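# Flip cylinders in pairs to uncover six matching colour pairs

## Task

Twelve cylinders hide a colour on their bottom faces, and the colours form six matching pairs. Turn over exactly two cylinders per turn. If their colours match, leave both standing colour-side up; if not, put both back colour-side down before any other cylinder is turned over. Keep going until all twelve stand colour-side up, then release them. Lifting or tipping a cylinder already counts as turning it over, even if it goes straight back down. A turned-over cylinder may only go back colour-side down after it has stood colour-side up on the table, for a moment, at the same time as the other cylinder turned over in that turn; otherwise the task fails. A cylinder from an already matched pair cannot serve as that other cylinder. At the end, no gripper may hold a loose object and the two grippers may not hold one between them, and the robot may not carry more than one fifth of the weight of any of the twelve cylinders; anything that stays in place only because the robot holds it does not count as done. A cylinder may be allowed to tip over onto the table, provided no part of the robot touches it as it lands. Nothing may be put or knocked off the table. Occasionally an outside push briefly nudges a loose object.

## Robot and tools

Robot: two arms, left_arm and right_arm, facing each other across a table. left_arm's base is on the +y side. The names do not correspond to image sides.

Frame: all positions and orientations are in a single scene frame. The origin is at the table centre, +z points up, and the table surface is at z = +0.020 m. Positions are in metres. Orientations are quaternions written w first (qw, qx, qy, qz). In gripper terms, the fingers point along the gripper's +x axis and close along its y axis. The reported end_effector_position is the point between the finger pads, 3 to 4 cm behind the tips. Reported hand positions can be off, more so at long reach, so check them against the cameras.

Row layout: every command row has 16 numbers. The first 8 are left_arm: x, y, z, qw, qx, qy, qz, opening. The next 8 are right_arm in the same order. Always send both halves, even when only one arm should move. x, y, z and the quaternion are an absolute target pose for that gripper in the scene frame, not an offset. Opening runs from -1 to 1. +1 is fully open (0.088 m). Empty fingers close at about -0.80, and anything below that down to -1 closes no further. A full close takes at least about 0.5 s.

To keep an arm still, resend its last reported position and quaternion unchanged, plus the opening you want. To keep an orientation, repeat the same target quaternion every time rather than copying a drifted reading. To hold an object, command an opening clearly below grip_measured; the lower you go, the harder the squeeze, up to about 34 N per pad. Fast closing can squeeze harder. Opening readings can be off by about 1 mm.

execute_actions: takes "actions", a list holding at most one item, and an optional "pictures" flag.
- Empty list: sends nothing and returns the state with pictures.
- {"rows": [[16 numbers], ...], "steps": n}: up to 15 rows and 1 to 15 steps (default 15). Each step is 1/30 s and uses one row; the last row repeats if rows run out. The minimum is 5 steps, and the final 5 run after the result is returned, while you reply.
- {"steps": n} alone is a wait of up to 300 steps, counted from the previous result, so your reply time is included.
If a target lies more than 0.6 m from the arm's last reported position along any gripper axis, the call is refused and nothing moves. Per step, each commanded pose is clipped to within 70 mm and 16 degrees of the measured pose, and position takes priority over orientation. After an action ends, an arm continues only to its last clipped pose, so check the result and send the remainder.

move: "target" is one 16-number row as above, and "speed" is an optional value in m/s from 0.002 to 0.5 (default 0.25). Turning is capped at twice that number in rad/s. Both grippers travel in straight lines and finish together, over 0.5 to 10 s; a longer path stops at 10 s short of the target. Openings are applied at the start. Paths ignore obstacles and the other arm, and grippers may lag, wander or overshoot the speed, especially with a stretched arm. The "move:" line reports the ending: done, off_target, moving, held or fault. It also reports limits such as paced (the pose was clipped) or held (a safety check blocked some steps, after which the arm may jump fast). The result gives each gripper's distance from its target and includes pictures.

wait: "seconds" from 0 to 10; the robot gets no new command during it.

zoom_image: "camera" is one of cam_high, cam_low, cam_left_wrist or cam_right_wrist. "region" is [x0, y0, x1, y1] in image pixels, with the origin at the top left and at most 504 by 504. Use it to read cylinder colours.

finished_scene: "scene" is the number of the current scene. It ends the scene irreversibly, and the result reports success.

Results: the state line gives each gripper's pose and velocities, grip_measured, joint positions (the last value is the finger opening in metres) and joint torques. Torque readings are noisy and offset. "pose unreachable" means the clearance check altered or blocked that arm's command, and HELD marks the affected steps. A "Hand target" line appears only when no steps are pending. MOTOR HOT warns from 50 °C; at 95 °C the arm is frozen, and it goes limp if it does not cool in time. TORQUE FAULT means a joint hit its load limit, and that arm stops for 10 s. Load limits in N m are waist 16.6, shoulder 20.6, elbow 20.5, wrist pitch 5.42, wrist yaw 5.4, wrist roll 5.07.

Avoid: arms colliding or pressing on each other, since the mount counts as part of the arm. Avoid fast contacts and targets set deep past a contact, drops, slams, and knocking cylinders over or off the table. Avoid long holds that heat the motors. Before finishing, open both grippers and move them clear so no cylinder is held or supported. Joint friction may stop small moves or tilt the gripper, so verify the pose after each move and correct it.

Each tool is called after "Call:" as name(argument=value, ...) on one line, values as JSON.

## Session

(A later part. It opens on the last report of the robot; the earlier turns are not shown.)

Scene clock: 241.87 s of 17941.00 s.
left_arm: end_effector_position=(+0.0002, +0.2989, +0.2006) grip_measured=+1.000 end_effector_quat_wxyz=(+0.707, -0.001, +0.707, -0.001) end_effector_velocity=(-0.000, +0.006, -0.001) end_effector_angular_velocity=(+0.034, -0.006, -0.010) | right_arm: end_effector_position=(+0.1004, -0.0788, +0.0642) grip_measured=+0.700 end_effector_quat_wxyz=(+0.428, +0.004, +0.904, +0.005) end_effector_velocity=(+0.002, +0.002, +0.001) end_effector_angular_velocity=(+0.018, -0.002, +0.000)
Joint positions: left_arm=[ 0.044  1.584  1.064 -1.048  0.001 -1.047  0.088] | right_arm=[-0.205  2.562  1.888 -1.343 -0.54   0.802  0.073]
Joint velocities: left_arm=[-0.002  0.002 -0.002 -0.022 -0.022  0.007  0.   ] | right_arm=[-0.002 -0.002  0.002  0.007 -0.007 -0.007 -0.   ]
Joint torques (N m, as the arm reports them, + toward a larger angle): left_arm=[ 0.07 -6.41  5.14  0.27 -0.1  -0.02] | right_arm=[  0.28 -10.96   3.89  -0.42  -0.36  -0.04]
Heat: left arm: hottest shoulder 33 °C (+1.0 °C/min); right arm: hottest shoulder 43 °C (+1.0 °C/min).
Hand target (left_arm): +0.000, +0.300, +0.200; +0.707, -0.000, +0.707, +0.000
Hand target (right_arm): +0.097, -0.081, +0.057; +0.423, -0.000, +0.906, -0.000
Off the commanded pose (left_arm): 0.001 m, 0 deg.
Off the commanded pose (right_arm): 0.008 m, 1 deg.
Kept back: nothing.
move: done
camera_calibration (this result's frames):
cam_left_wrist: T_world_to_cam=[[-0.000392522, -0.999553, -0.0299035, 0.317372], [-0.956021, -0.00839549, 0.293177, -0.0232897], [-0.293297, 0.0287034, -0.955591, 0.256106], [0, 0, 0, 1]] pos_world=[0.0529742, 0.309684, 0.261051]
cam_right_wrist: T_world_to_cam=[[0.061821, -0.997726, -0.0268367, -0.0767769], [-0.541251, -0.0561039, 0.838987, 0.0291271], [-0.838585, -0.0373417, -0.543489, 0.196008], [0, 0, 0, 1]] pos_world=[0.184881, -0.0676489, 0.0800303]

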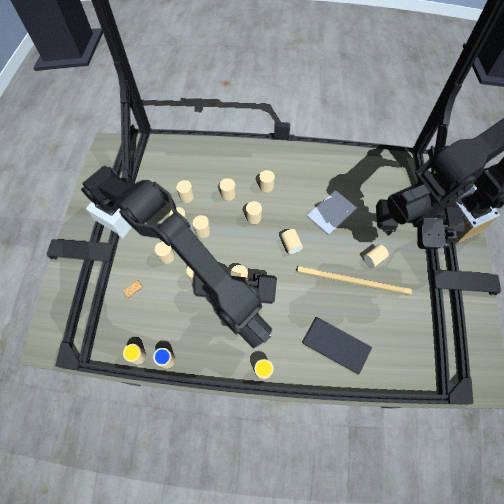

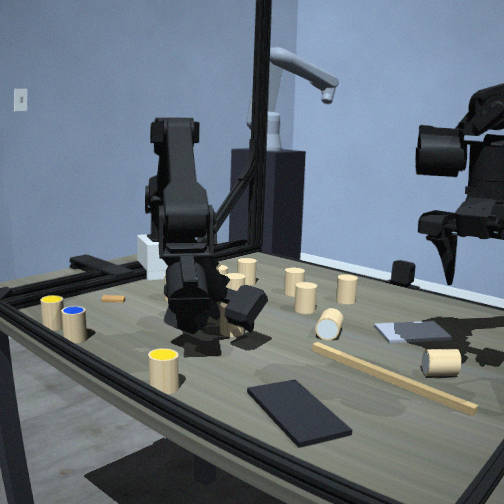

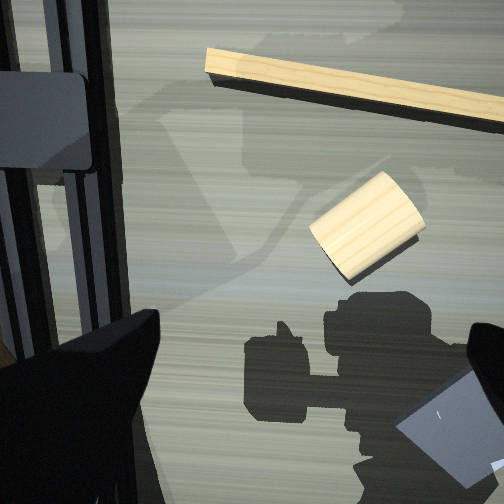

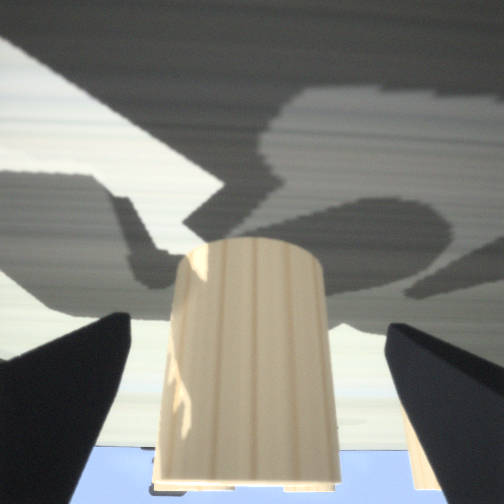

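Call:
move(target=[0,0.3,0.2,0.707,0,0.707,0,1,0.098,-0.079,0.057,0.423,0,0.906,0,-0.3])

Call:
move(target=[0,0.3,0.2,0.707,0,0.707,0,1,0.11,-0.085,0.11,0.5,0,0.866,0,-0.3])

Call:
move(target=[0,0.3,0.2,0.707,0,0.707,0,1,0.21,-0.12,0.1,0.94,0,0.342,0,-0.3], speed=0.35)

Call:
move(target=[0,0.3,0.2,0.707,0,0.707,0,1,0.21,-0.12,0.046,0.94,0,0.342,0,-0.3], speed=0.1)

Call:
move(target=[0,0.3,0.2,0.707,0,0.707,0,1,0.21,-0.12,0.046,0.94,0,0.342,0,0.7])

Call:
move(target=[0,0.3,0.2,0.707,0,0.707,0,1,0.235,-0.12,0.07,0.643,0,0.766,0,0.7], speed=0.35)

Call:
move(target=[0,0.3,0.2,0.707,0,0.707,0,1,0.24,-0.118,0.05,0.574,0,0.819,0,0.7], speed=0.15)

Call:
move(target=[0,0.3,0.2,0.707,0,0.707,0,1,0.24,-0.118,0.05,0.574,0,0.819,0,-0.3])

Call:
move(target=[0,0.3,0.2,0.707,0,0.707,0,1,0.24,-0.1,0.105,0.819,0,0.574,0,-0.3], speed=0.35)

Call:
move(target=[0,0.3,0.2,0.707,0,0.707,0,1,0.232,0.005,0.085,0.985,0,0.174,0,-0.3])

Call:
move(target=[0,0.3,0.2,0.707,0,0.707,0,1,0.235,0.005,0.058,0.985,0,0.174,0,-0.3], speed=0.08)

Scene clock: 243.37 s of 17941.00 s.
left_arm: end_effector_position=(+0.0002, +0.2989, +0.2006) grip_measured=+1.000 end_effector_quat_wxyz=(+0.707, -0.001, +0.707, -0.001) end_effector_velocity=(-0.001, +0.006, -0.000) end_effector_angular_velocity=(+0.023, +0.005, -0.005) | right_arm: end_effector_position=(+0.1001, -0.0788, +0.0636) grip_measured=+0.023 end_effector_quat_wxyz=(+0.427, +0.004, +0.904, +0.005) end_effector_velocity=(-0.001, -0.001, +0.002) end_effector_angular_velocity=(+0.003, +0.010, +0.000)
Joint positions: left_arm=[ 0.044  1.584  1.064 -1.048  0.001 -1.047  0.088] | right_arm=[-0.205  2.563  1.888 -1.343 -0.542  0.802  0.04 ]
Joint velocities: left_arm=[ 0.002 -0.002 -0.002 -0.022 -0.007  0.007 -0.   ] | right_arm=[-0.002 -0.002 -0.002 -0.007 -0.007 -0.007  0.   ]
Joint torques (N m, as the arm reports them, + toward a larger angle): left_arm=[ 0.07 -6.36  4.92  0.27 -0.08  0.05] | right_arm=[  0.38 -10.48   5.36  -0.61  -0.31   0.01]
Heat: left arm: hottest shoulder 33 °C (+1.0 °C/min); right arm: hottest shoulder 43 °C (+1.0 °C/min).
Hand target (left_arm): +0.000, +0.300, +0.200; +0.707, -0.000, +0.707, +0.000
Hand target (right_arm): +0.098, -0.079, +0.057; +0.423, +0.000, +0.906, +0.000
Off the commanded pose (left_arm): 0.001 m, 0 deg.
Off the commanded pose (right_arm): 0.007 m, 1 deg.
Kept back: nothing.
move: done
camera_calibration (this result's frames):
cam_left_wrist: T_world_to_cam=[[-0.000392522, -0.999553, -0.0299035, 0.317372], [-0.956021, -0.00839549, 0.293177, -0.0232897], [-0.293297, 0.0287034, -0.955591, 0.256106], [0, 0, 0, 1]] pos_world=[0.0529742, 0.309684, 0.261051]
cam_right_wrist: T_world_to_cam=[[0.0609379, -0.997782, -0.026784, -0.0766552], [-0.539373, -0.0554962, 0.840236, 0.029259], [-0.839859, -0.0367557, -0.541559, 0.195504], [0, 0, 0, 1]] pos_world=[0.184649, -0.0676755, 0.0792395]

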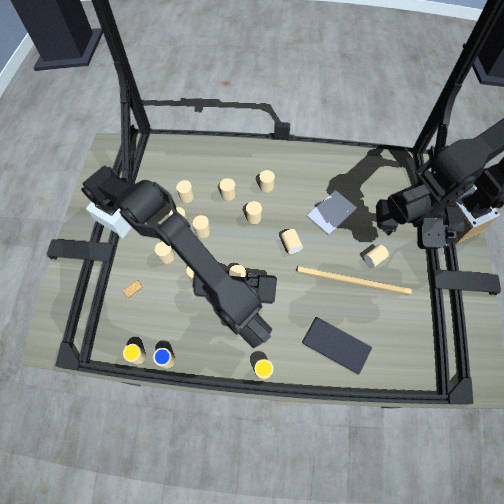

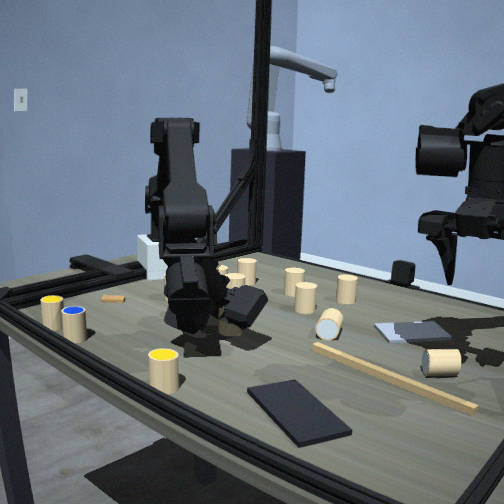

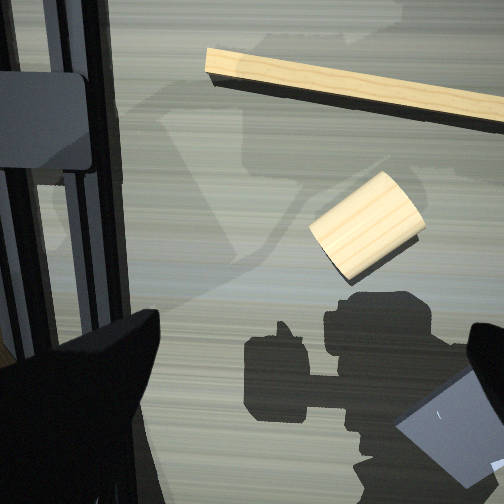

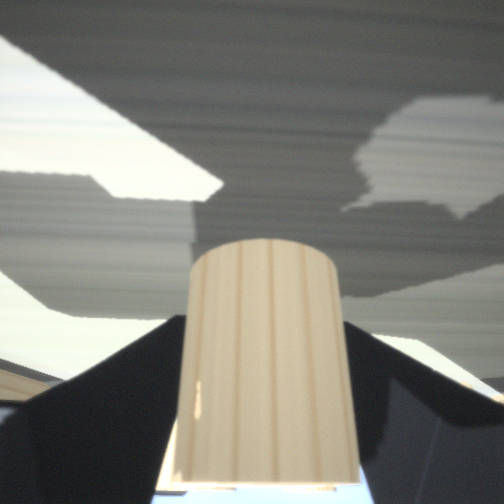

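Scene clock: 244.30 s of 17941.00 s.
left_arm: end_effector_position=(+0.0002, +0.2989, +0.2006) grip_measured=+1.000 end_effector_quat_wxyz=(+0.707, -0.001, +0.707, -0.001) end_effector_velocity=(+0.001, +0.003, -0.000) end_effector_angular_velocity=(+0.017, -0.015, +0.005) | right_arm: end_effector_position=(+0.1116, -0.0841, +0.1059) grip_measured=+0.023 end_effector_quat_wxyz=(+0.498, -0.001, +0.867, +0.000) end_effector_velocity=(+0.001, +0.001, +0.000) end_effector_angular_velocity=(+0.006, +0.001, -0.011)
Joint positions: left_arm=[ 0.044  1.584  1.064 -1.048  0.001 -1.047  0.088] | right_arm=[-0.194  2.407  1.845 -1.341 -0.418  0.867  0.04 ]
Joint velocities: left_arm=[-0.002 -0.002 -0.002 -0.007 -0.022 -0.007 -0.   ] | right_arm=[-0.002 -0.002 -0.002  0.007 -0.007  0.007 -0.   ]
Joint torques (N m, as the arm reports them, + toward a larger angle): left_arm=[ 0.06 -6.52  5.19  0.28 -0.02  0.04] | right_arm=[  0.28 -14.53   3.93  -0.53  -0.22   0.18]
Heat: left arm: hottest shoulder 33 °C (+1.0 °C/min); right arm: hottest shoulder 44 °C (+2.0 °C/min).
Hand target (left_arm): +0.000, +0.300, +0.200; +0.707, -0.000, +0.707, +0.000
Hand target (right_arm): +0.110, -0.085, +0.110; +0.500, -0.001, +0.866, -0.000
Off the commanded pose (left_arm): 0.001 m, 0 deg.
Off the commanded pose (right_arm): 0.004 m, 0 deg.
Kept back: nothing.
move: done
camera_calibration (this result's frames):
cam_left_wrist: T_world_to_cam=[[-0.000392522, -0.999553, -0.0299035, 0.317372], [-0.956021, -0.00839549, 0.293177, -0.0232897], [-0.293297, 0.0287034, -0.955591, 0.256106], [0, 0, 0, 1]] pos_world=[0.0529742, 0.309684, 0.261051]
cam_right_wrist: T_world_to_cam=[[0.0675558, -0.997712, -0.00269926, -0.0848005], [-0.665954, -0.0471064, 0.744504, 0.0245966], [-0.742928, -0.048498, -0.667612, 0.229424], [0, 0, 0, 1]] pos_world=[0.192554, -0.0723212, 0.134625]

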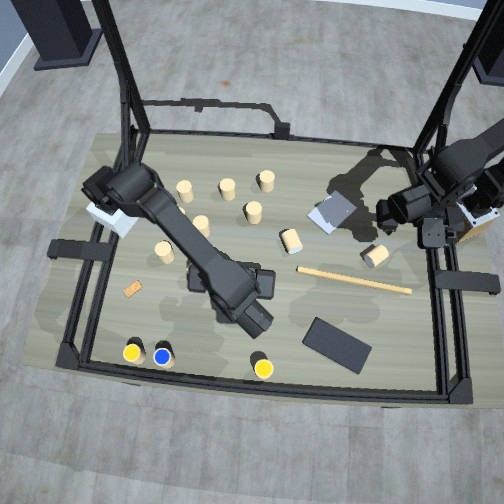

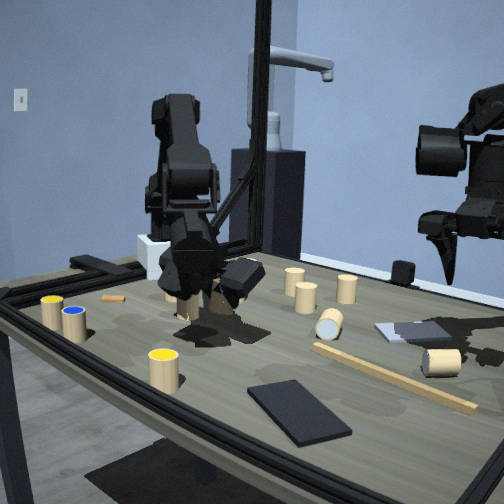

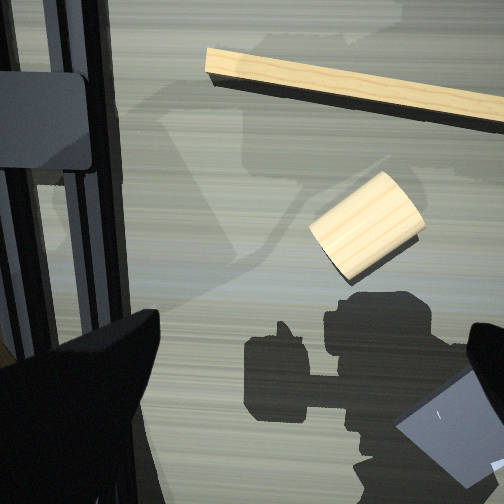

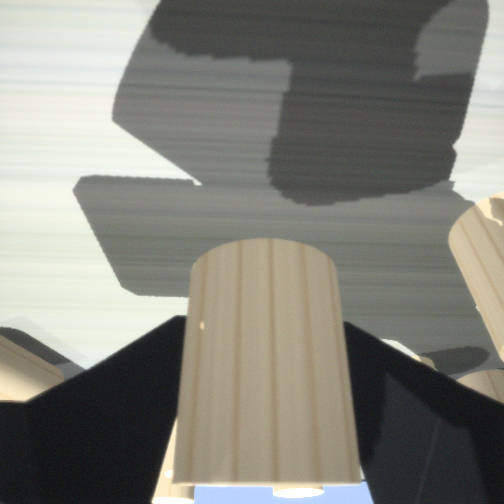

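Scene clock: 246.90 s of 17941.00 s.
left_arm: end_effector_position=(+0.0002, +0.2989, +0.2006) grip_measured=+1.000 end_effector_quat_wxyz=(+0.707, -0.001, +0.707, -0.001) end_effector_velocity=(-0.000, +0.004, +0.000) end_effector_angular_velocity=(+0.010, -0.003, +0.024) | right_arm: end_effector_position=(+0.2116, -0.1189, +0.1019) grip_measured=+0.023 end_effector_quat_wxyz=(+0.940, +0.002, +0.342, -0.004) end_effector_velocity=(+0.000, -0.004, -0.001) end_effector_angular_velocity=(-0.022, -0.004, +0.008)
Joint positions: left_arm=[ 0.044  1.584  1.064 -1.048  0.001 -1.047  0.088] | right_arm=[-0.044  2.062  1.041 -0.054  0.751  0.901  0.04 ]
Joint velocities: left_arm=[ 0.002 -0.007 -0.007 -0.007 -0.007 -0.022 -0.   ] | right_arm=[-0.002 -0.002 -0.012  0.007  0.007 -0.022 -0.   ]
Joint torques (N m, as the arm reports them, + toward a larger angle): left_arm=[ 0.16 -6.53  4.92  0.28 -0.11  0.04] | right_arm=[  0.29 -10.18   3.92   0.91   0.48  -0.19]
Heat: left arm: hottest shoulder 33 °C (+1.0 °C/min); right arm: hottest shoulder 44 °C (+1.0 °C/min).
Hand target (left_arm): +0.000, +0.300, +0.200; +0.707, -0.000, +0.707, +0.000
Hand target (right_arm): +0.210, -0.121, +0.100; +0.940, -0.004, +0.341, -0.004
Off the commanded pose (left_arm): 0.001 m, 0 deg.
Off the commanded pose (right_arm): 0.003 m, 1 deg.
Kept back: nothing.
move: done
camera_calibration (this result's frames):
cam_left_wrist: T_world_to_cam=[[-0.000392522, -0.999553, -0.0299035, 0.317372], [-0.956021, -0.00839549, 0.293177, -0.0232897], [-0.293297, 0.0287034, -0.955591, 0.256106], [0, 0, 0, 1]] pos_world=[0.0529742, 0.309684, 0.261051]
cam_right_wrist: T_world_to_cam=[[0.0059328, -0.997942, 0.0638431, -0.120083], [-0.846827, -0.0389692, -0.53044, 0.261713], [0.531836, -0.0509171, -0.845315, 0.0474021], [0, 0, 0, 1]] pos_world=[0.197128, -0.107224, 0.186559]

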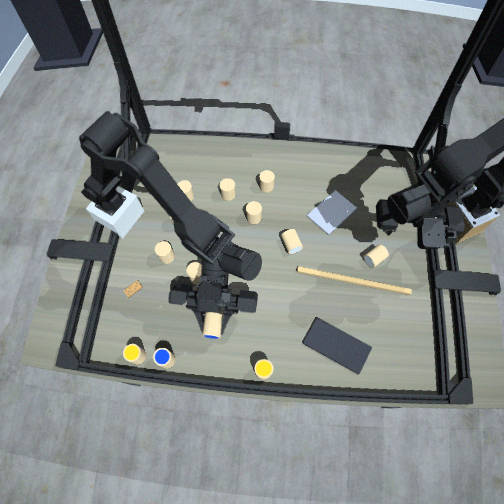

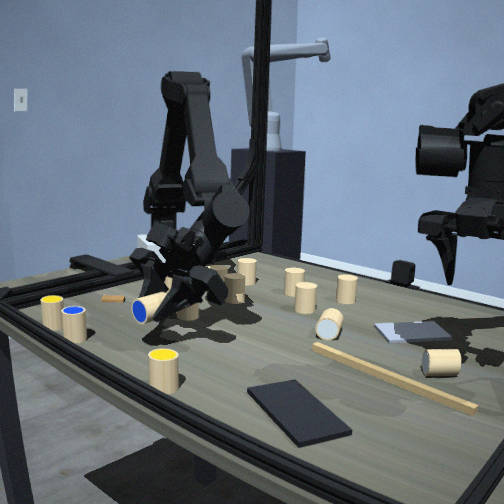

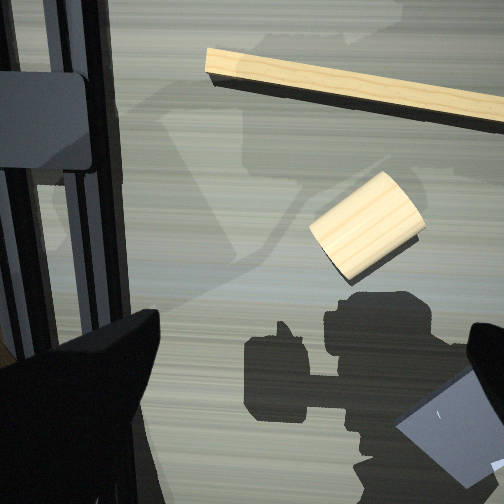

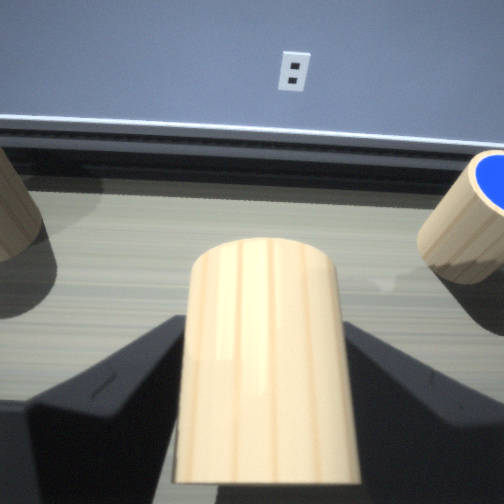

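Scene clock: 247.83 s of 17941.00 s.
left_arm: end_effector_position=(+0.0002, +0.2989, +0.2006) grip_measured=+1.000 end_effector_quat_wxyz=(+0.707, -0.001, +0.707, -0.001) end_effector_velocity=(-0.002, -0.000, +0.001) end_effector_angular_velocity=(-0.002, +0.008, +0.005) | right_arm: end_effector_position=(+0.2124, -0.1169, +0.0563) grip_measured=+0.023 end_effector_quat_wxyz=(+0.942, +0.012, +0.336, +0.001) end_effector_velocity=(+0.000, -0.000, -0.002) end_effector_angular_velocity=(+0.011, +0.005, -0.003)
Joint positions: left_arm=[ 0.044  1.584  1.064 -1.048  0.001 -1.047  0.088] | right_arm=[-0.043  2.202  1.005  0.151  0.752  0.897  0.04 ]
Joint velocities: left_arm=[-0.002 -0.002  0.002 -0.007  0.007 -0.007 -0.   ] | right_arm=[-0.002  0.002 -0.002  0.007 -0.007  0.007 -0.   ]
Joint torques (N m, as the arm reports them, + toward a larger angle): left_arm=[ 0.09 -6.41  4.95  0.31 -0.1   0.01] | right_arm=[ 0.05 -7.92  3.42  0.9   0.26 -0.18]
Heat: left arm: hottest shoulder 33 °C (+1.0 °C/min); right arm: hottest shoulder 44 °C (+1.0 °C/min).
Hand target (left_arm): +0.000, +0.300, +0.200; +0.707, -0.000, +0.707, +0.000
Hand target (right_arm): +0.210, -0.121, +0.047; +0.940, +0.000, +0.342, -0.000
Off the commanded pose (left_arm): 0.001 m, 0 deg.
Off the commanded pose (right_arm): 0.011 m, 2 deg.
Kept back: nothing.
move: off_target (right_arm)
camera_calibration (this result's frames):
cam_left_wrist: T_world_to_cam=[[-0.000392522, -0.999553, -0.0299035, 0.317372], [-0.956021, -0.00839549, 0.293177, -0.0232897], [-0.293297, 0.0287034, -0.955591, 0.256106], [0, 0, 0, 1]] pos_world=[0.0529742, 0.309684, 0.261051]
cam_right_wrist: T_world_to_cam=[[0.00800228, -0.999134, 0.0408207, -0.114428], [-0.83904, -0.0289171, -0.5433, 0.238553], [0.54401, -0.0299026, -0.838546, 0.00806022], [0, 0, 0, 1]] pos_world=[0.196687, -0.107189, 0.141036]

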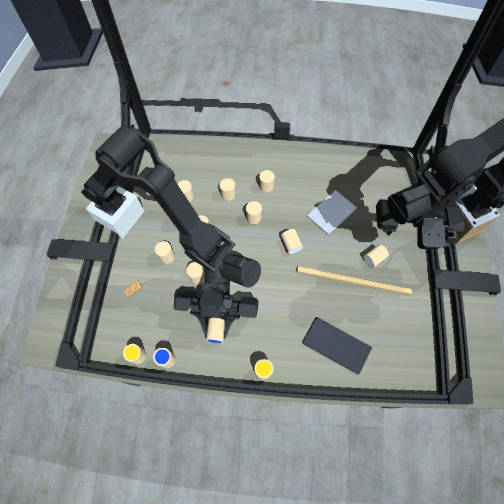

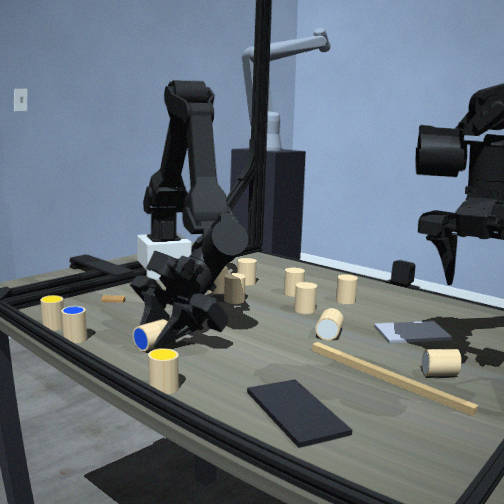

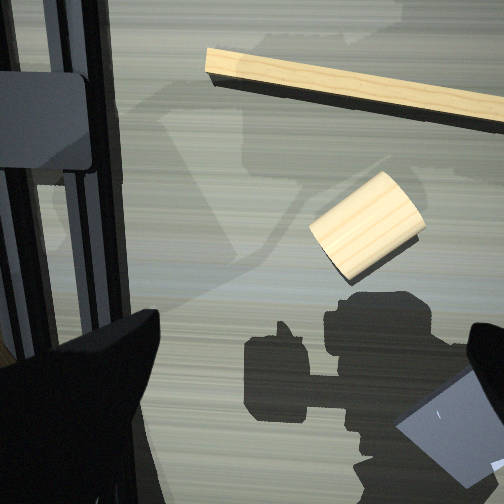

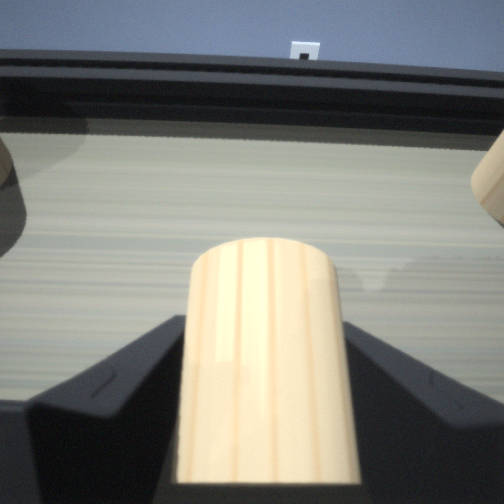

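Scene clock: 248.57 s of 17941.00 s.
left_arm: end_effector_position=(+0.0002, +0.2989, +0.2006) grip_measured=+1.000 end_effector_quat_wxyz=(+0.707, -0.001, +0.707, -0.001) end_effector_velocity=(-0.001, +0.002, +0.000) end_effector_angular_velocity=(+0.010, -0.003, +0.005) | right_arm: end_effector_position=(+0.2118, -0.1178, +0.0526) grip_measured=+0.698 end_effector_quat_wxyz=(+0.941, +0.009, +0.338, +0.000) end_effector_velocity=(-0.001, -0.005, -0.003) end_effector_angular_velocity=(-0.024, +0.002, -0.001)
Joint positions: left_arm=[ 0.044  1.584  1.064 -1.048  0.001 -1.047  0.088] | right_arm=[-0.043  2.212  1.005  0.153  0.751  0.897  0.073]
Joint velocities: left_arm=[-0.002 -0.002 -0.002 -0.007 -0.007 -0.007 -0.   ] | right_arm=[-0.002  0.002 -0.007 -0.007  0.007 -0.007  0.001]
Joint torques (N m, as the arm reports them, + toward a larger angle): left_arm=[-0.14 -6.7   4.81  0.28 -0.12  0.01] | right_arm=[ 0.05 -8.81  3.68  0.91  0.29 -0.21]
Heat: left arm: hottest shoulder 33 °C (+1.0 °C/min); right arm: hottest shoulder 44 °C (+1.0 °C/min).
Hand target (left_arm): +0.000, +0.300, +0.200; +0.707, -0.000, +0.707, +0.000
Hand target (right_arm): +0.210, -0.120, +0.046; +0.940, +0.000, +0.342, +0.000
Off the commanded pose (left_arm): 0.001 m, 0 deg.
Off the commanded pose (right_arm): 0.007 m, 1 deg.
Kept back: nothing.
move: done
camera_calibration (this result's frames):
cam_left_wrist: T_world_to_cam=[[-0.000392522, -0.999553, -0.0299035, 0.317372], [-0.956021, -0.00839549, 0.293177, -0.0232897], [-0.293297, 0.0287034, -0.955591, 0.256106], [0, 0, 0, 1]] pos_world=[0.0529742, 0.309684, 0.261051]
cam_right_wrist: T_world_to_cam=[[0.00857094, -0.998831, 0.0475825, -0.115681], [-0.841346, -0.0329201, -0.539494, 0.235793], [0.540429, -0.0354094, -0.840644, 0.0054208], [0, 0, 0, 1]] pos_world=[0.196445, -0.107592, 0.13727]

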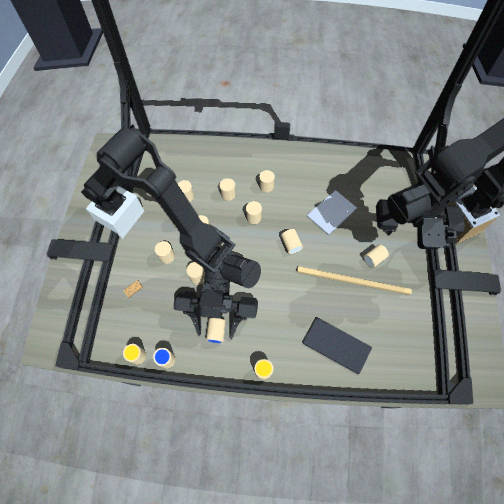

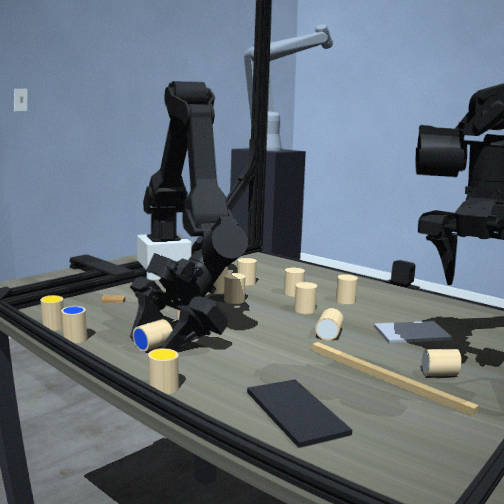

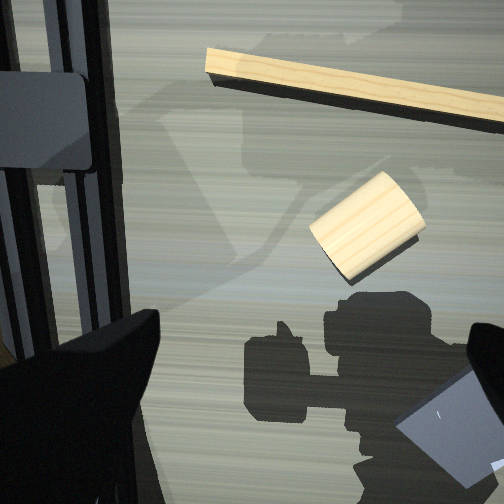

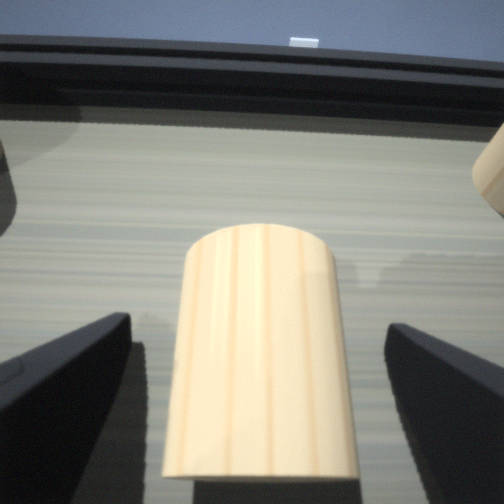

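Scene clock: 250.67 s of 17941.00 s.
left_arm: end_effector_position=(+0.0002, +0.2989, +0.2006) grip_measured=+1.000 end_effector_quat_wxyz=(+0.707, -0.001, +0.707, -0.001) end_effector_velocity=(-0.001, +0.000, +0.001) end_effector_angular_velocity=(+0.006, -0.005, -0.015) | right_arm: end_effector_position=(+0.2345, -0.1183, +0.0746) grip_measured=+0.700 end_effector_quat_wxyz=(+0.646, +0.004, +0.763, +0.006) end_effector_velocity=(+0.001, -0.002, +0.004) end_effector_angular_velocity=(-0.005, +0.017, -0.001)
Joint positions: left_arm=[ 0.044  1.584  1.064 -1.048  0.001 -1.047  0.088] | right_arm=[-0.371  2.441  1.867 -1.106 -0.124  0.754  0.073]
Joint velocities: left_arm=[-0.007 -0.002  0.002 -0.007 -0.007  0.007 -0.   ] | right_arm=[-0.007  0.007  0.027 -0.037 -0.007 -0.007  0.   ]
Joint torques (N m, as the arm reports them, + toward a larger angle): left_arm=[-0.01 -6.63  5.15  0.36 -0.11  0.02] | right_arm=[ -0.29 -11.08   6.51  -0.29  -0.17  -0.22]
Heat: left arm: hottest shoulder 33 °C (+1.0 °C/min); right arm: hottest shoulder 44 °C (+1.0 °C/min).
Hand target (left_arm): +0.000, +0.300, +0.200; +0.707, -0.000, +0.707, +0.000
Hand target (right_arm): +0.235, -0.119, +0.070; +0.642, +0.001, +0.767, +0.005
Off the commanded pose (left_arm): 0.001 m, 0 deg.
Off the commanded pose (right_arm): 0.005 m, 1 deg.
Kept back: nothing.
move: done
camera_calibration (this result's frames):
cam_left_wrist: T_world_to_cam=[[-0.000392522, -0.999553, -0.0299035, 0.317372], [-0.956021, -0.00839549, 0.293177, -0.0232897], [-0.293297, 0.0287034, -0.955591, 0.256106], [0, 0, 0, 1]] pos_world=[0.0529742, 0.309684, 0.261051]
cam_right_wrist: T_world_to_cam=[[0.063906, -0.997943, 0.00506389, -0.127085], [-0.887266, -0.0544944, 0.458027, 0.20053], [-0.456809, -0.0337637, -0.888924, 0.24936], [0, 0, 0, 1]] pos_world=[0.299955, -0.107477, 0.130458]

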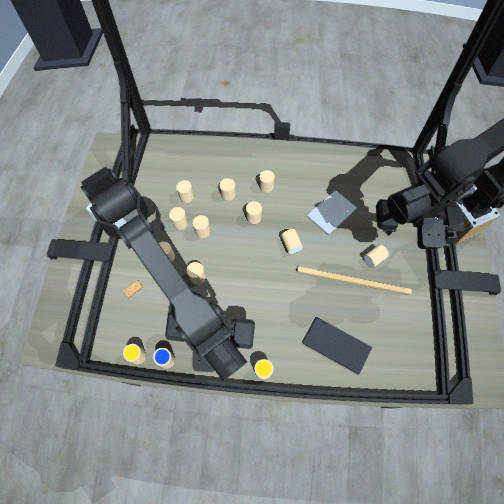

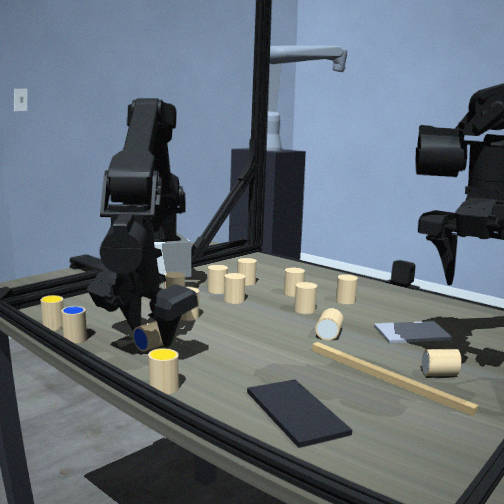

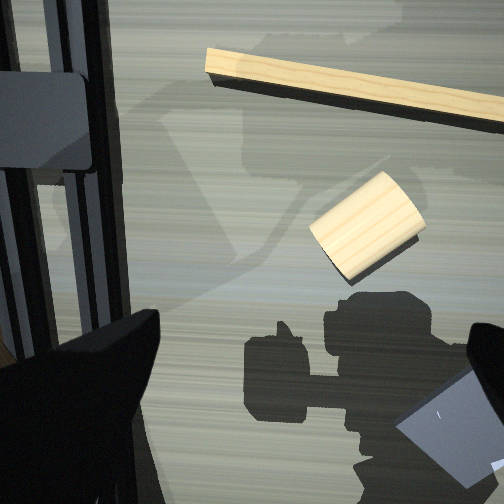

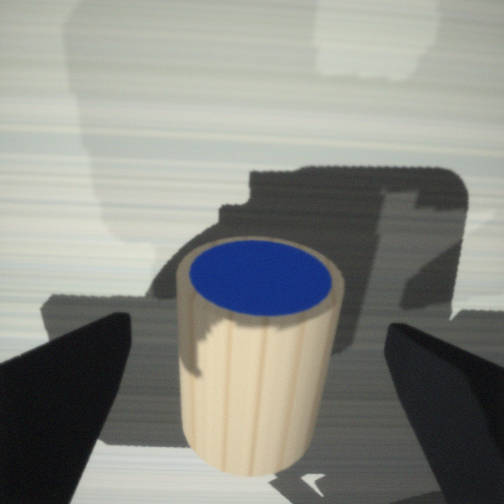

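Scene clock: 251.67 s of 17941.00 s.
left_arm: end_effector_position=(+0.0002, +0.2989, +0.2006) grip_measured=+1.000 end_effector_quat_wxyz=(+0.707, -0.001, +0.707, -0.001) end_effector_velocity=(-0.001, +0.002, +0.000) end_effector_angular_velocity=(+0.010, -0.003, +0.005) | right_arm: end_effector_position=(+0.2400, -0.1171, +0.0606) grip_measured=+0.699 end_effector_quat_wxyz=(+0.579, +0.004, +0.815, +0.004) end_effector_velocity=(-0.003, -0.002, +0.002) end_effector_angular_velocity=(-0.015, +0.036, +0.017)
Joint positions: left_arm=[ 0.044  1.584  1.064 -1.048  0.001 -1.047  0.088] | right_arm=[-0.412  2.623  2.119 -1.316 -0.228  0.694  0.073]
Joint velocities: left_arm=[-0.002 -0.002 -0.002 -0.007 -0.007 -0.007  0.   ] | right_arm=[-0.002  0.027  0.051 -0.066 -0.007 -0.022 -0.   ]
Joint torques (N m, as the arm reports them, + toward a larger angle): left_arm=[-0.08 -6.48  5.03  0.31 -0.1   0.04] | right_arm=[ -0.17 -10.54   6.28   0.01  -0.14  -0.12]
Heat: left arm: hottest shoulder 33 °C (+1.0 °C/min); right arm: hottest shoulder 44 °C (+1.0 °C/min).
Hand target (left_arm): +0.000, +0.300, +0.200; +0.707, -0.000, +0.707, +0.000
Hand target (right_arm): +0.240, -0.118, +0.050; +0.574, +0.001, +0.819, +0.001
Off the commanded pose (left_arm): 0.001 m, 0 deg.
Off the commanded pose (right_arm): 0.011 m, 1 deg.
Kept back: nothing.
move: off_target (right_arm)
camera_calibration (this result's frames):
cam_left_wrist: T_world_to_cam=[[-0.000392522, -0.999553, -0.0299035, 0.317372], [-0.956021, -0.00839549, 0.293177, -0.0232897], [-0.293297, 0.0287034, -0.955591, 0.256106], [0, 0, 0, 1]] pos_world=[0.0529742, 0.309684, 0.261051]
cam_right_wrist: T_world_to_cam=[[0.0630117, -0.99801, -0.0024711, -0.125548], [-0.796842, -0.051801, 0.601963, 0.18181], [-0.600893, -0.0359616, -0.79852, 0.268245], [0, 0, 0, 1]] pos_world=[0.313971, -0.106234, 0.104446]

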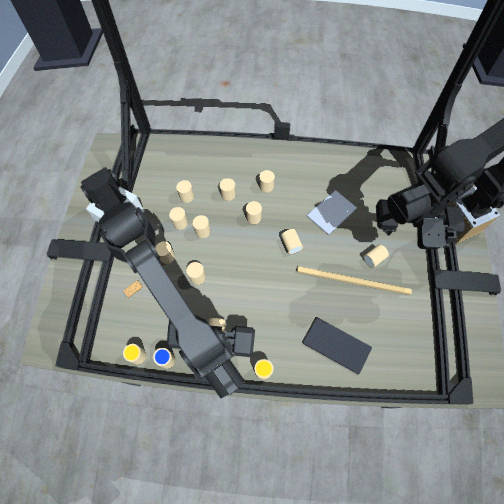

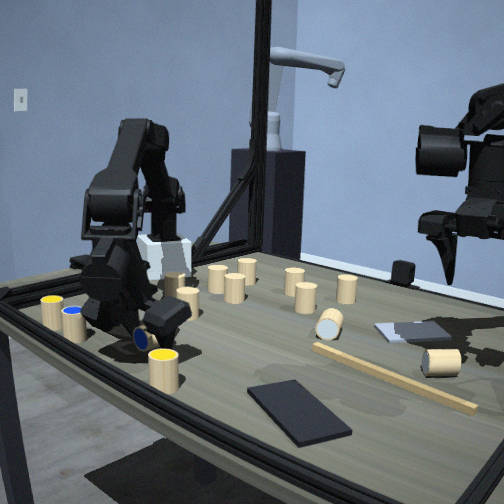

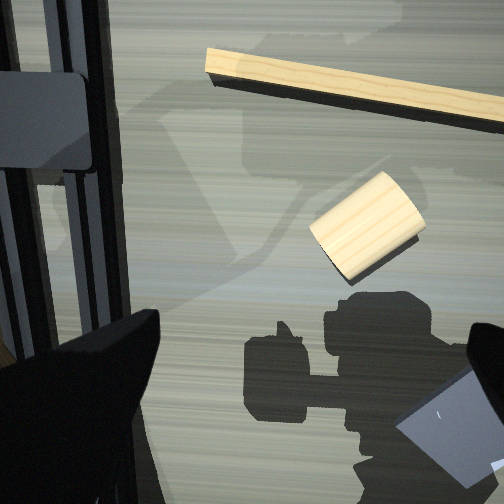

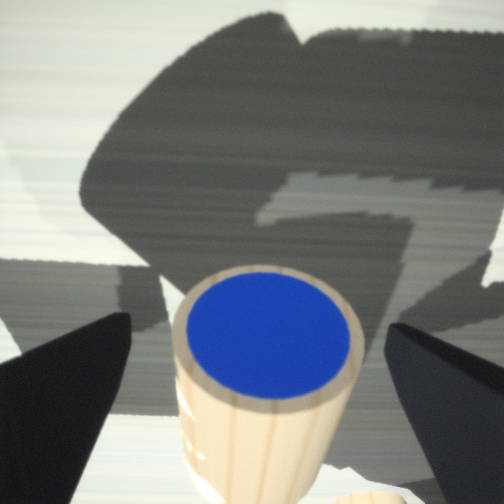

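Scene clock: 252.37 s of 17941.00 s.
left_arm: end_effector_position=(+0.0002, +0.2989, +0.2006) grip_measured=+1.000 end_effector_quat_wxyz=(+0.707, -0.001, +0.707, -0.001) end_effector_velocity=(+0.001, -0.001, +0.000) end_effector_angular_velocity=(-0.003, -0.010, +0.005) | right_arm: end_effector_position=(+0.2399, -0.1169, +0.0605) grip_measured=+0.013 end_effector_quat_wxyz=(+0.577, +0.005, +0.817, +0.004) end_effector_velocity=(-0.005, -0.002, +0.000) end_effector_angular_velocity=(-0.004, +0.034, -0.015)
Joint positions: left_arm=[ 0.044  1.584  1.064 -1.048  0.001 -1.047  0.088] | right_arm=[-0.413  2.627  2.126 -1.321 -0.232  0.694  0.04 ]
Joint velocities: left_arm=[-0.002 -0.002 -0.002  0.007 -0.007 -0.007  0.   ] | right_arm=[-0.002  0.002 -0.002 -0.022 -0.022  0.007 -0.   ]
Joint torques (N m, as the arm reports them, + toward a larger angle): left_arm=[-0.06 -6.13  4.92  0.31 -0.11  0.06] | right_arm=[ -0.07 -10.56   6.18  -0.05  -0.02  -0.14]
Heat: left arm: hottest shoulder 33 °C (+1.0 °C/min); right arm: hottest shoulder 44 °C (+0.0 °C/min).
Hand target (left_arm): +0.000, +0.300, +0.200; +0.707, -0.000, +0.707, +0.000
Hand target (right_arm): +0.240, -0.118, +0.050; +0.574, +0.000, +0.819, +0.000
Off the commanded pose (left_arm): 0.001 m, 0 deg.
Off the commanded pose (right_arm): 0.011 m, 1 deg.
Kept back: nothing.
move: off_target (right_arm)
camera_calibration (this result's frames):
cam_left_wrist: T_world_to_cam=[[-0.000392522, -0.999553, -0.0299035, 0.317372], [-0.956021, -0.00839549, 0.293177, -0.0232897], [-0.293297, 0.0287034, -0.955591, 0.256106], [0, 0, 0, 1]] pos_world=[0.0529742, 0.309684, 0.261051]
cam_right_wrist: T_world_to_cam=[[0.0612, -0.998118, -0.00381444, -0.124748], [-0.793929, -0.0509954, 0.605869, 0.180975], [-0.604923, -0.0340508, -0.795556, 0.269128], [0, 0, 0, 1]] pos_world=[0.314118, -0.10612, 0.103984]

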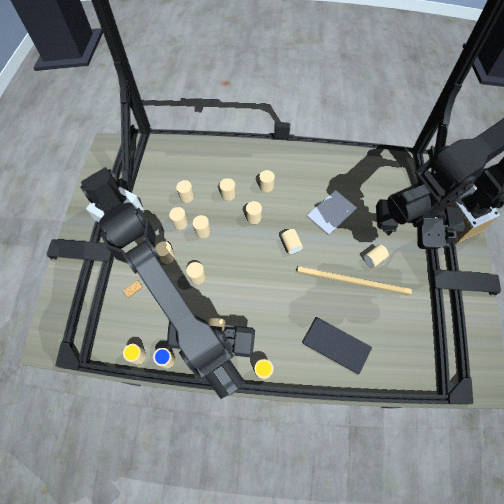

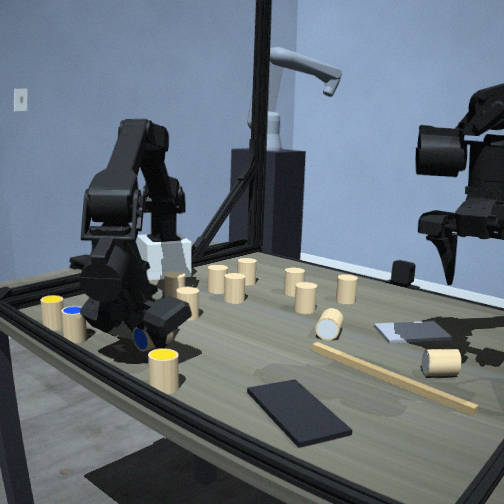

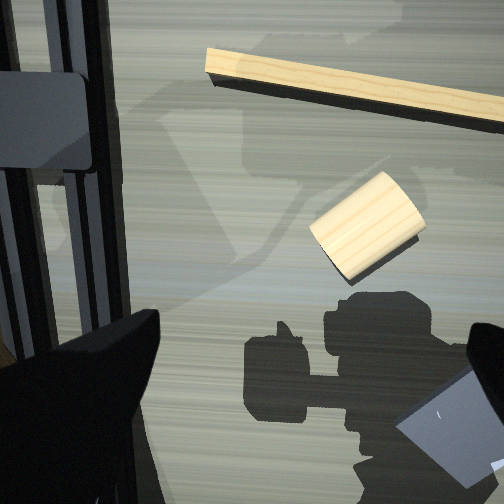

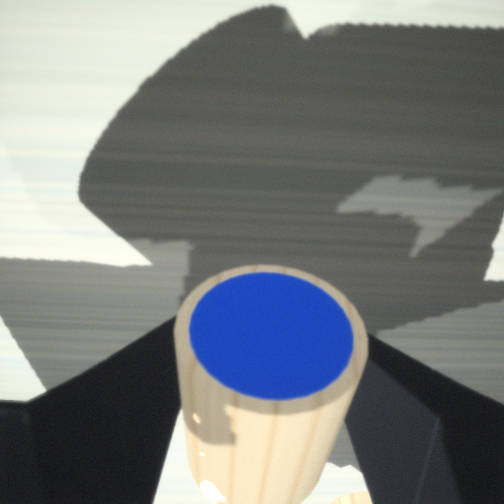

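Scene clock: 253.90 s of 17941.00 s.
left_arm: end_effector_position=(+0.0002, +0.2989, +0.2006) grip_measured=+1.000 end_effector_quat_wxyz=(+0.707, -0.001, +0.707, -0.001) end_effector_velocity=(-0.004, +0.004, -0.000) end_effector_angular_velocity=(+0.015, +0.017, +0.005) | right_arm: end_effector_position=(+0.2412, -0.1004, +0.1001) grip_measured=+0.013 end_effector_quat_wxyz=(+0.816, -0.006, +0.578, -0.003) end_effector_velocity=(+0.002, -0.005, +0.001) end_effector_angular_velocity=(-0.000, -0.007, -0.016)
Joint positions: left_arm=[ 0.044  1.584  1.064 -1.048  0.001 -1.047  0.088] | right_arm=[-0.222  2.223  1.556 -0.701  0.274  0.88   0.04 ]
Joint velocities: left_arm=[-0.002 -0.002 -0.002 -0.022  0.007 -0.007  0.   ] | right_arm=[-0.007 -0.012 -0.017  0.007  0.007  0.007  0.   ]
Joint torques (N m, as the arm reports them, + toward a larger angle): left_arm=[-0.22 -6.64  5.21  0.31 -0.09  0.03] | right_arm=[  0.32 -14.39   4.65   0.59   0.24   0.19]
Heat: left arm: hottest shoulder 33 °C (+1.0 °C/min); right arm: hottest shoulder 45 °C (+1.0 °C/min).
Hand target (left_arm): +0.000, +0.300, +0.200; +0.707, -0.000, +0.707, +0.000
Hand target (right_arm): +0.240, -0.100, +0.105; +0.819, -0.002, +0.573, -0.002
Off the commanded pose (left_arm): 0.001 m, 0 deg.
Off the commanded pose (right_arm): 0.005 m, 1 deg.
Kept back: nothing.
move: done
camera_calibration (this result's frames):
cam_left_wrist: T_world_to_cam=[[-0.000392522, -0.999553, -0.0299035, 0.317372], [-0.956021, -0.00839549, 0.293177, -0.0232897], [-0.293297, 0.0287034, -0.955591, 0.256106], [0, 0, 0, 1]] pos_world=[0.0529742, 0.309684, 0.261051]
cam_right_wrist: T_world_to_cam=[[0.0470155, -0.996994, 0.0615848, -0.11126], [-0.99847, -0.048702, -0.026174, 0.271657], [0.0290947, -0.06026, -0.997759, 0.166712], [0, 0, 0, 1]] pos_world=[0.271622, -0.0876491, 0.180301]

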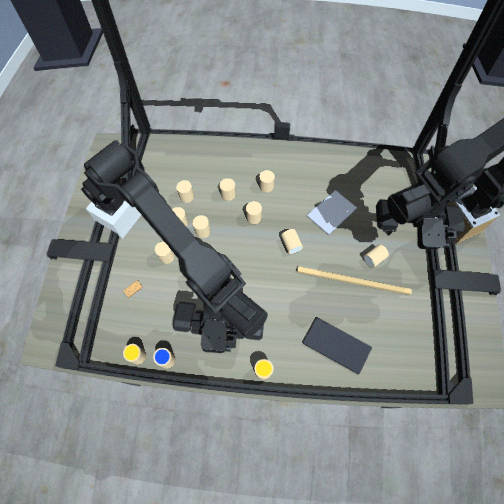

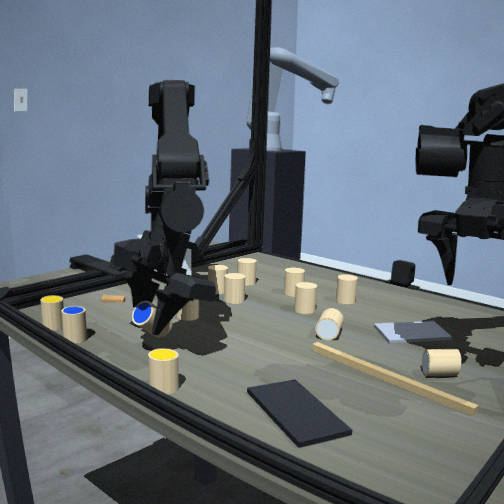

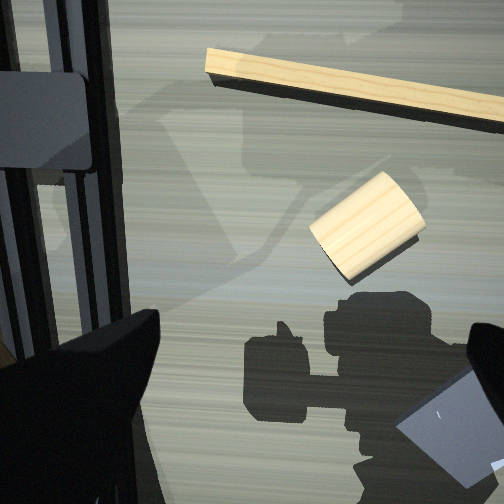

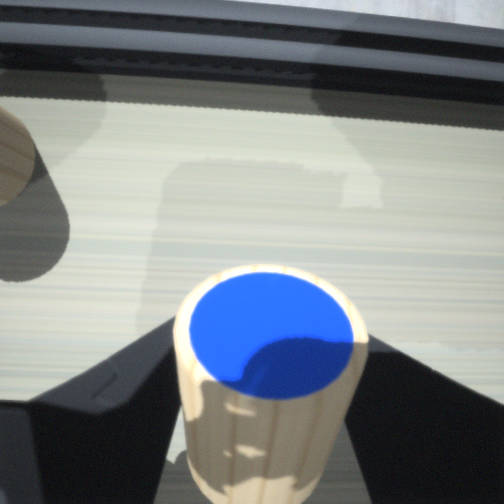

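Scene clock: 256.27 s of 17941.00 s.
left_arm: end_effector_position=(+0.0002, +0.2989, +0.2007) grip_measured=+1.000 end_effector_quat_wxyz=(+0.707, -0.001, +0.707, -0.001) end_effector_velocity=(-0.001, +0.003, +0.000) end_effector_angular_velocity=(+0.010, -0.003, +0.005) | right_arm: end_effector_position=(+0.2327, +0.0039, +0.0895) grip_measured=+0.014 end_effector_quat_wxyz=(+0.985, +0.003, +0.174, -0.003) end_effector_velocity=(+0.003, -0.000, -0.001) end_effector_angular_velocity=(-0.017, -0.001, +0.010)
Joint positions: left_arm=[ 0.044  1.584  1.064 -1.048  0.001 -1.047  0.088] | right_arm=[0.088 2.507 1.535 0.147 1.086 0.769 0.04 ]
Joint velocities: left_arm=[-0.002 -0.007 -0.007 -0.007 -0.007 -0.007 -0.   ] | right_arm=[-0.007  0.002 -0.002  0.022 -0.007 -0.037 -0.   ]
Joint torques (N m, as the arm reports them, + toward a larger angle): left_arm=[ 0.12 -6.52  5.17  0.28 -0.15 -0.02] | right_arm=[  0.19 -11.71   6.25   1.06   0.54  -0.2 ]
Heat: left arm: hottest shoulder 33 °C (+1.0 °C/min); right arm: hottest shoulder 45 °C (+0.0 °C/min).
Hand target (left_arm): +0.000, +0.300, +0.200; +0.707, -0.000, +0.707, -0.000
Hand target (right_arm): +0.232, +0.004, +0.085; +0.985, -0.003, +0.173, -0.003
Off the commanded pose (left_arm): 0.001 m, 0 deg.
Off the commanded pose (right_arm): 0.005 m, 0 deg.
Kept back: nothing.
move: done
camera_calibration (this result's frames):
cam_left_wrist: T_world_to_cam=[[-0.000386852, -0.999563, -0.0295733, 0.317304], [-0.956077, -0.00829865, 0.292997, -0.0233059], [-0.293114, 0.0283877, -0.955656, 0.256305], [0, 0, 0, 1]] pos_world=[0.0529672, 0.309696, 0.261152]
cam_right_wrist: T_world_to_cam=[[-0.0150681, -0.998047, 0.0606158, 0.00826126], [-0.614349, -0.038589, -0.788091, 0.246767], [0.788891, -0.0491143, -0.612568, -0.0487108], [0, 0, 0, 1]] pos_world=[0.190153, 0.0153752, 0.164136]

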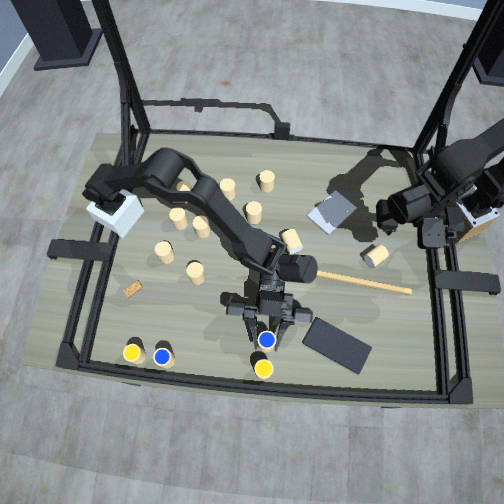

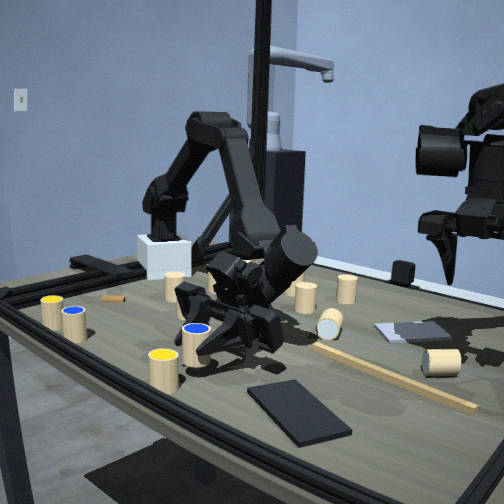

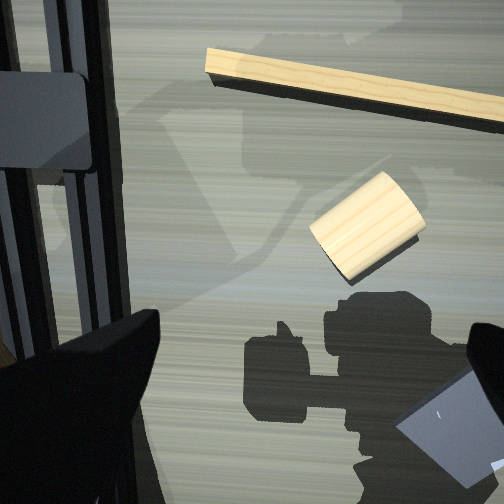

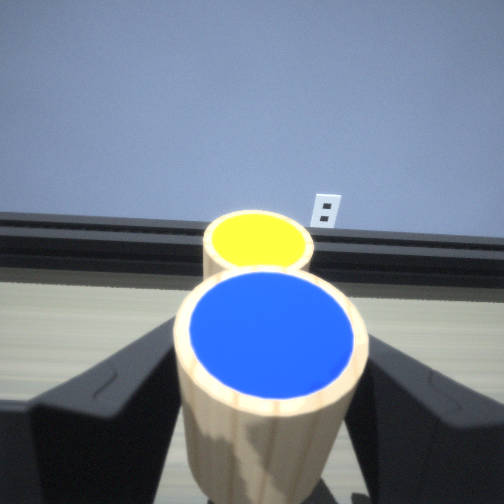

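Scene clock: 257.07 s of 17941.00 s.
left_arm: end_effector_position=(+0.0002, +0.2989, +0.2007) grip_measured=+1.000 end_effector_quat_wxyz=(+0.707, -0.001, +0.707, -0.001) end_effector_velocity=(-0.000, +0.006, -0.000) end_effector_angular_velocity=(+0.030, -0.008, +0.020) | right_arm: end_effector_position=(+0.2339, +0.0053, +0.0668) grip_measured=+0.013 end_effector_quat_wxyz=(+0.985, +0.007, +0.171, -0.000) end_effector_velocity=(+0.001, +0.000, -0.003) end_effector_angular_velocity=(-0.003, +0.004, +0.005)
Joint positions: left_arm=[ 0.044  1.584  1.064 -1.048  0.001 -1.047  0.088] | right_arm=[0.086 2.572 1.541 0.228 1.084 0.756 0.04 ]
Joint velocities: left_arm=[-0.002 -0.002 -0.002 -0.022 -0.022 -0.022 -0.   ] | right_arm=[-0.002  0.007  0.002  0.007 -0.007 -0.007 -0.   ]
Joint torques (N m, as the arm reports them, + toward a larger angle): left_arm=[ 0.03 -6.27  5.04  0.32 -0.12  0.04] | right_arm=[ -0.28 -11.04   6.2    1.     0.27  -0.22]
Heat: left arm: hottest shoulder 33 °C (+1.0 °C/min); right arm: hottest shoulder 45 °C (+0.0 °C/min).
Hand target (left_arm): +0.000, +0.300, +0.200; +0.707, -0.000, +0.707, +0.000
Hand target (right_arm): +0.235, +0.005, +0.058; +0.985, +0.000, +0.174, -0.000
Off the commanded pose (left_arm): 0.001 m, 0 deg.
Off the commanded pose (right_arm): 0.009 m, 1 deg.
Kept back: nothing.
move: off_target (right_arm)
camera_calibration (this result's frames):
cam_left_wrist: T_world_to_cam=[[-0.000386852, -0.999563, -0.0295733, 0.317304], [-0.956077, -0.00829865, 0.292997, -0.0233059], [-0.293114, 0.0283877, -0.955656, 0.256305], [0, 0, 0, 1]] pos_world=[0.0529672, 0.309696, 0.261152]
cam_right_wrist: T_world_to_cam=[[-0.0109721, -0.998655, 0.050674, 0.0108285], [-0.609246, -0.0335081, -0.792273, 0.2287], [0.792906, -0.0395658, -0.608059, -0.0648029], [0, 0, 0, 1]] pos_world=[0.190836, 0.0159132, 0.141241]

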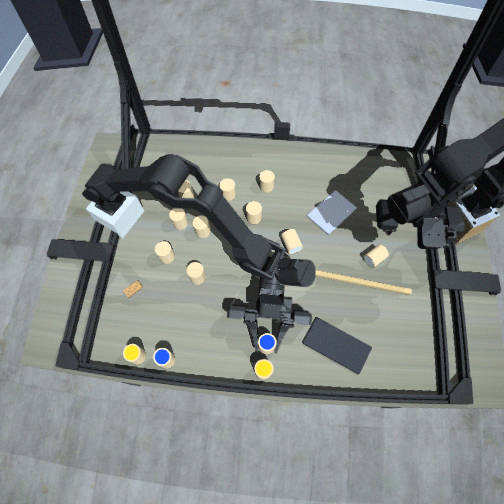

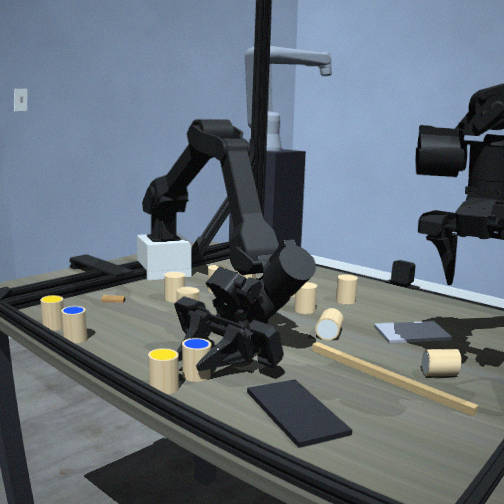

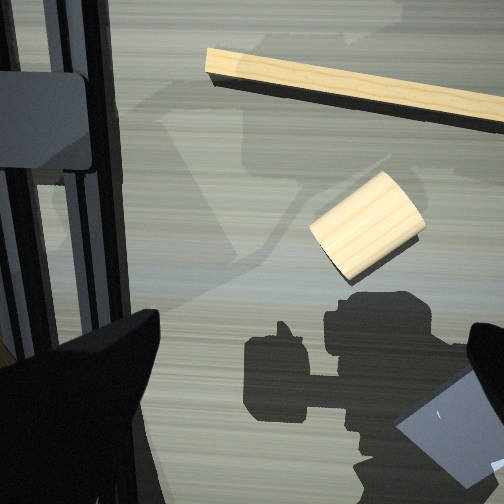

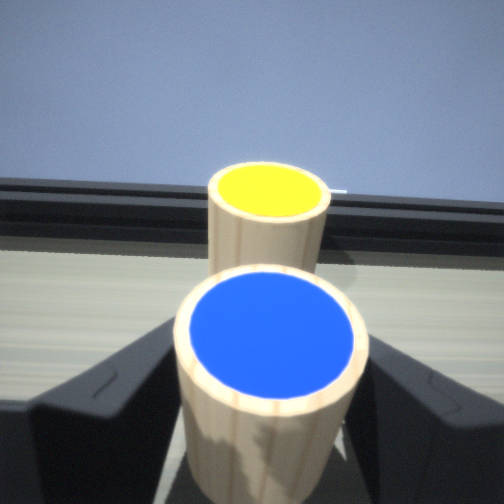

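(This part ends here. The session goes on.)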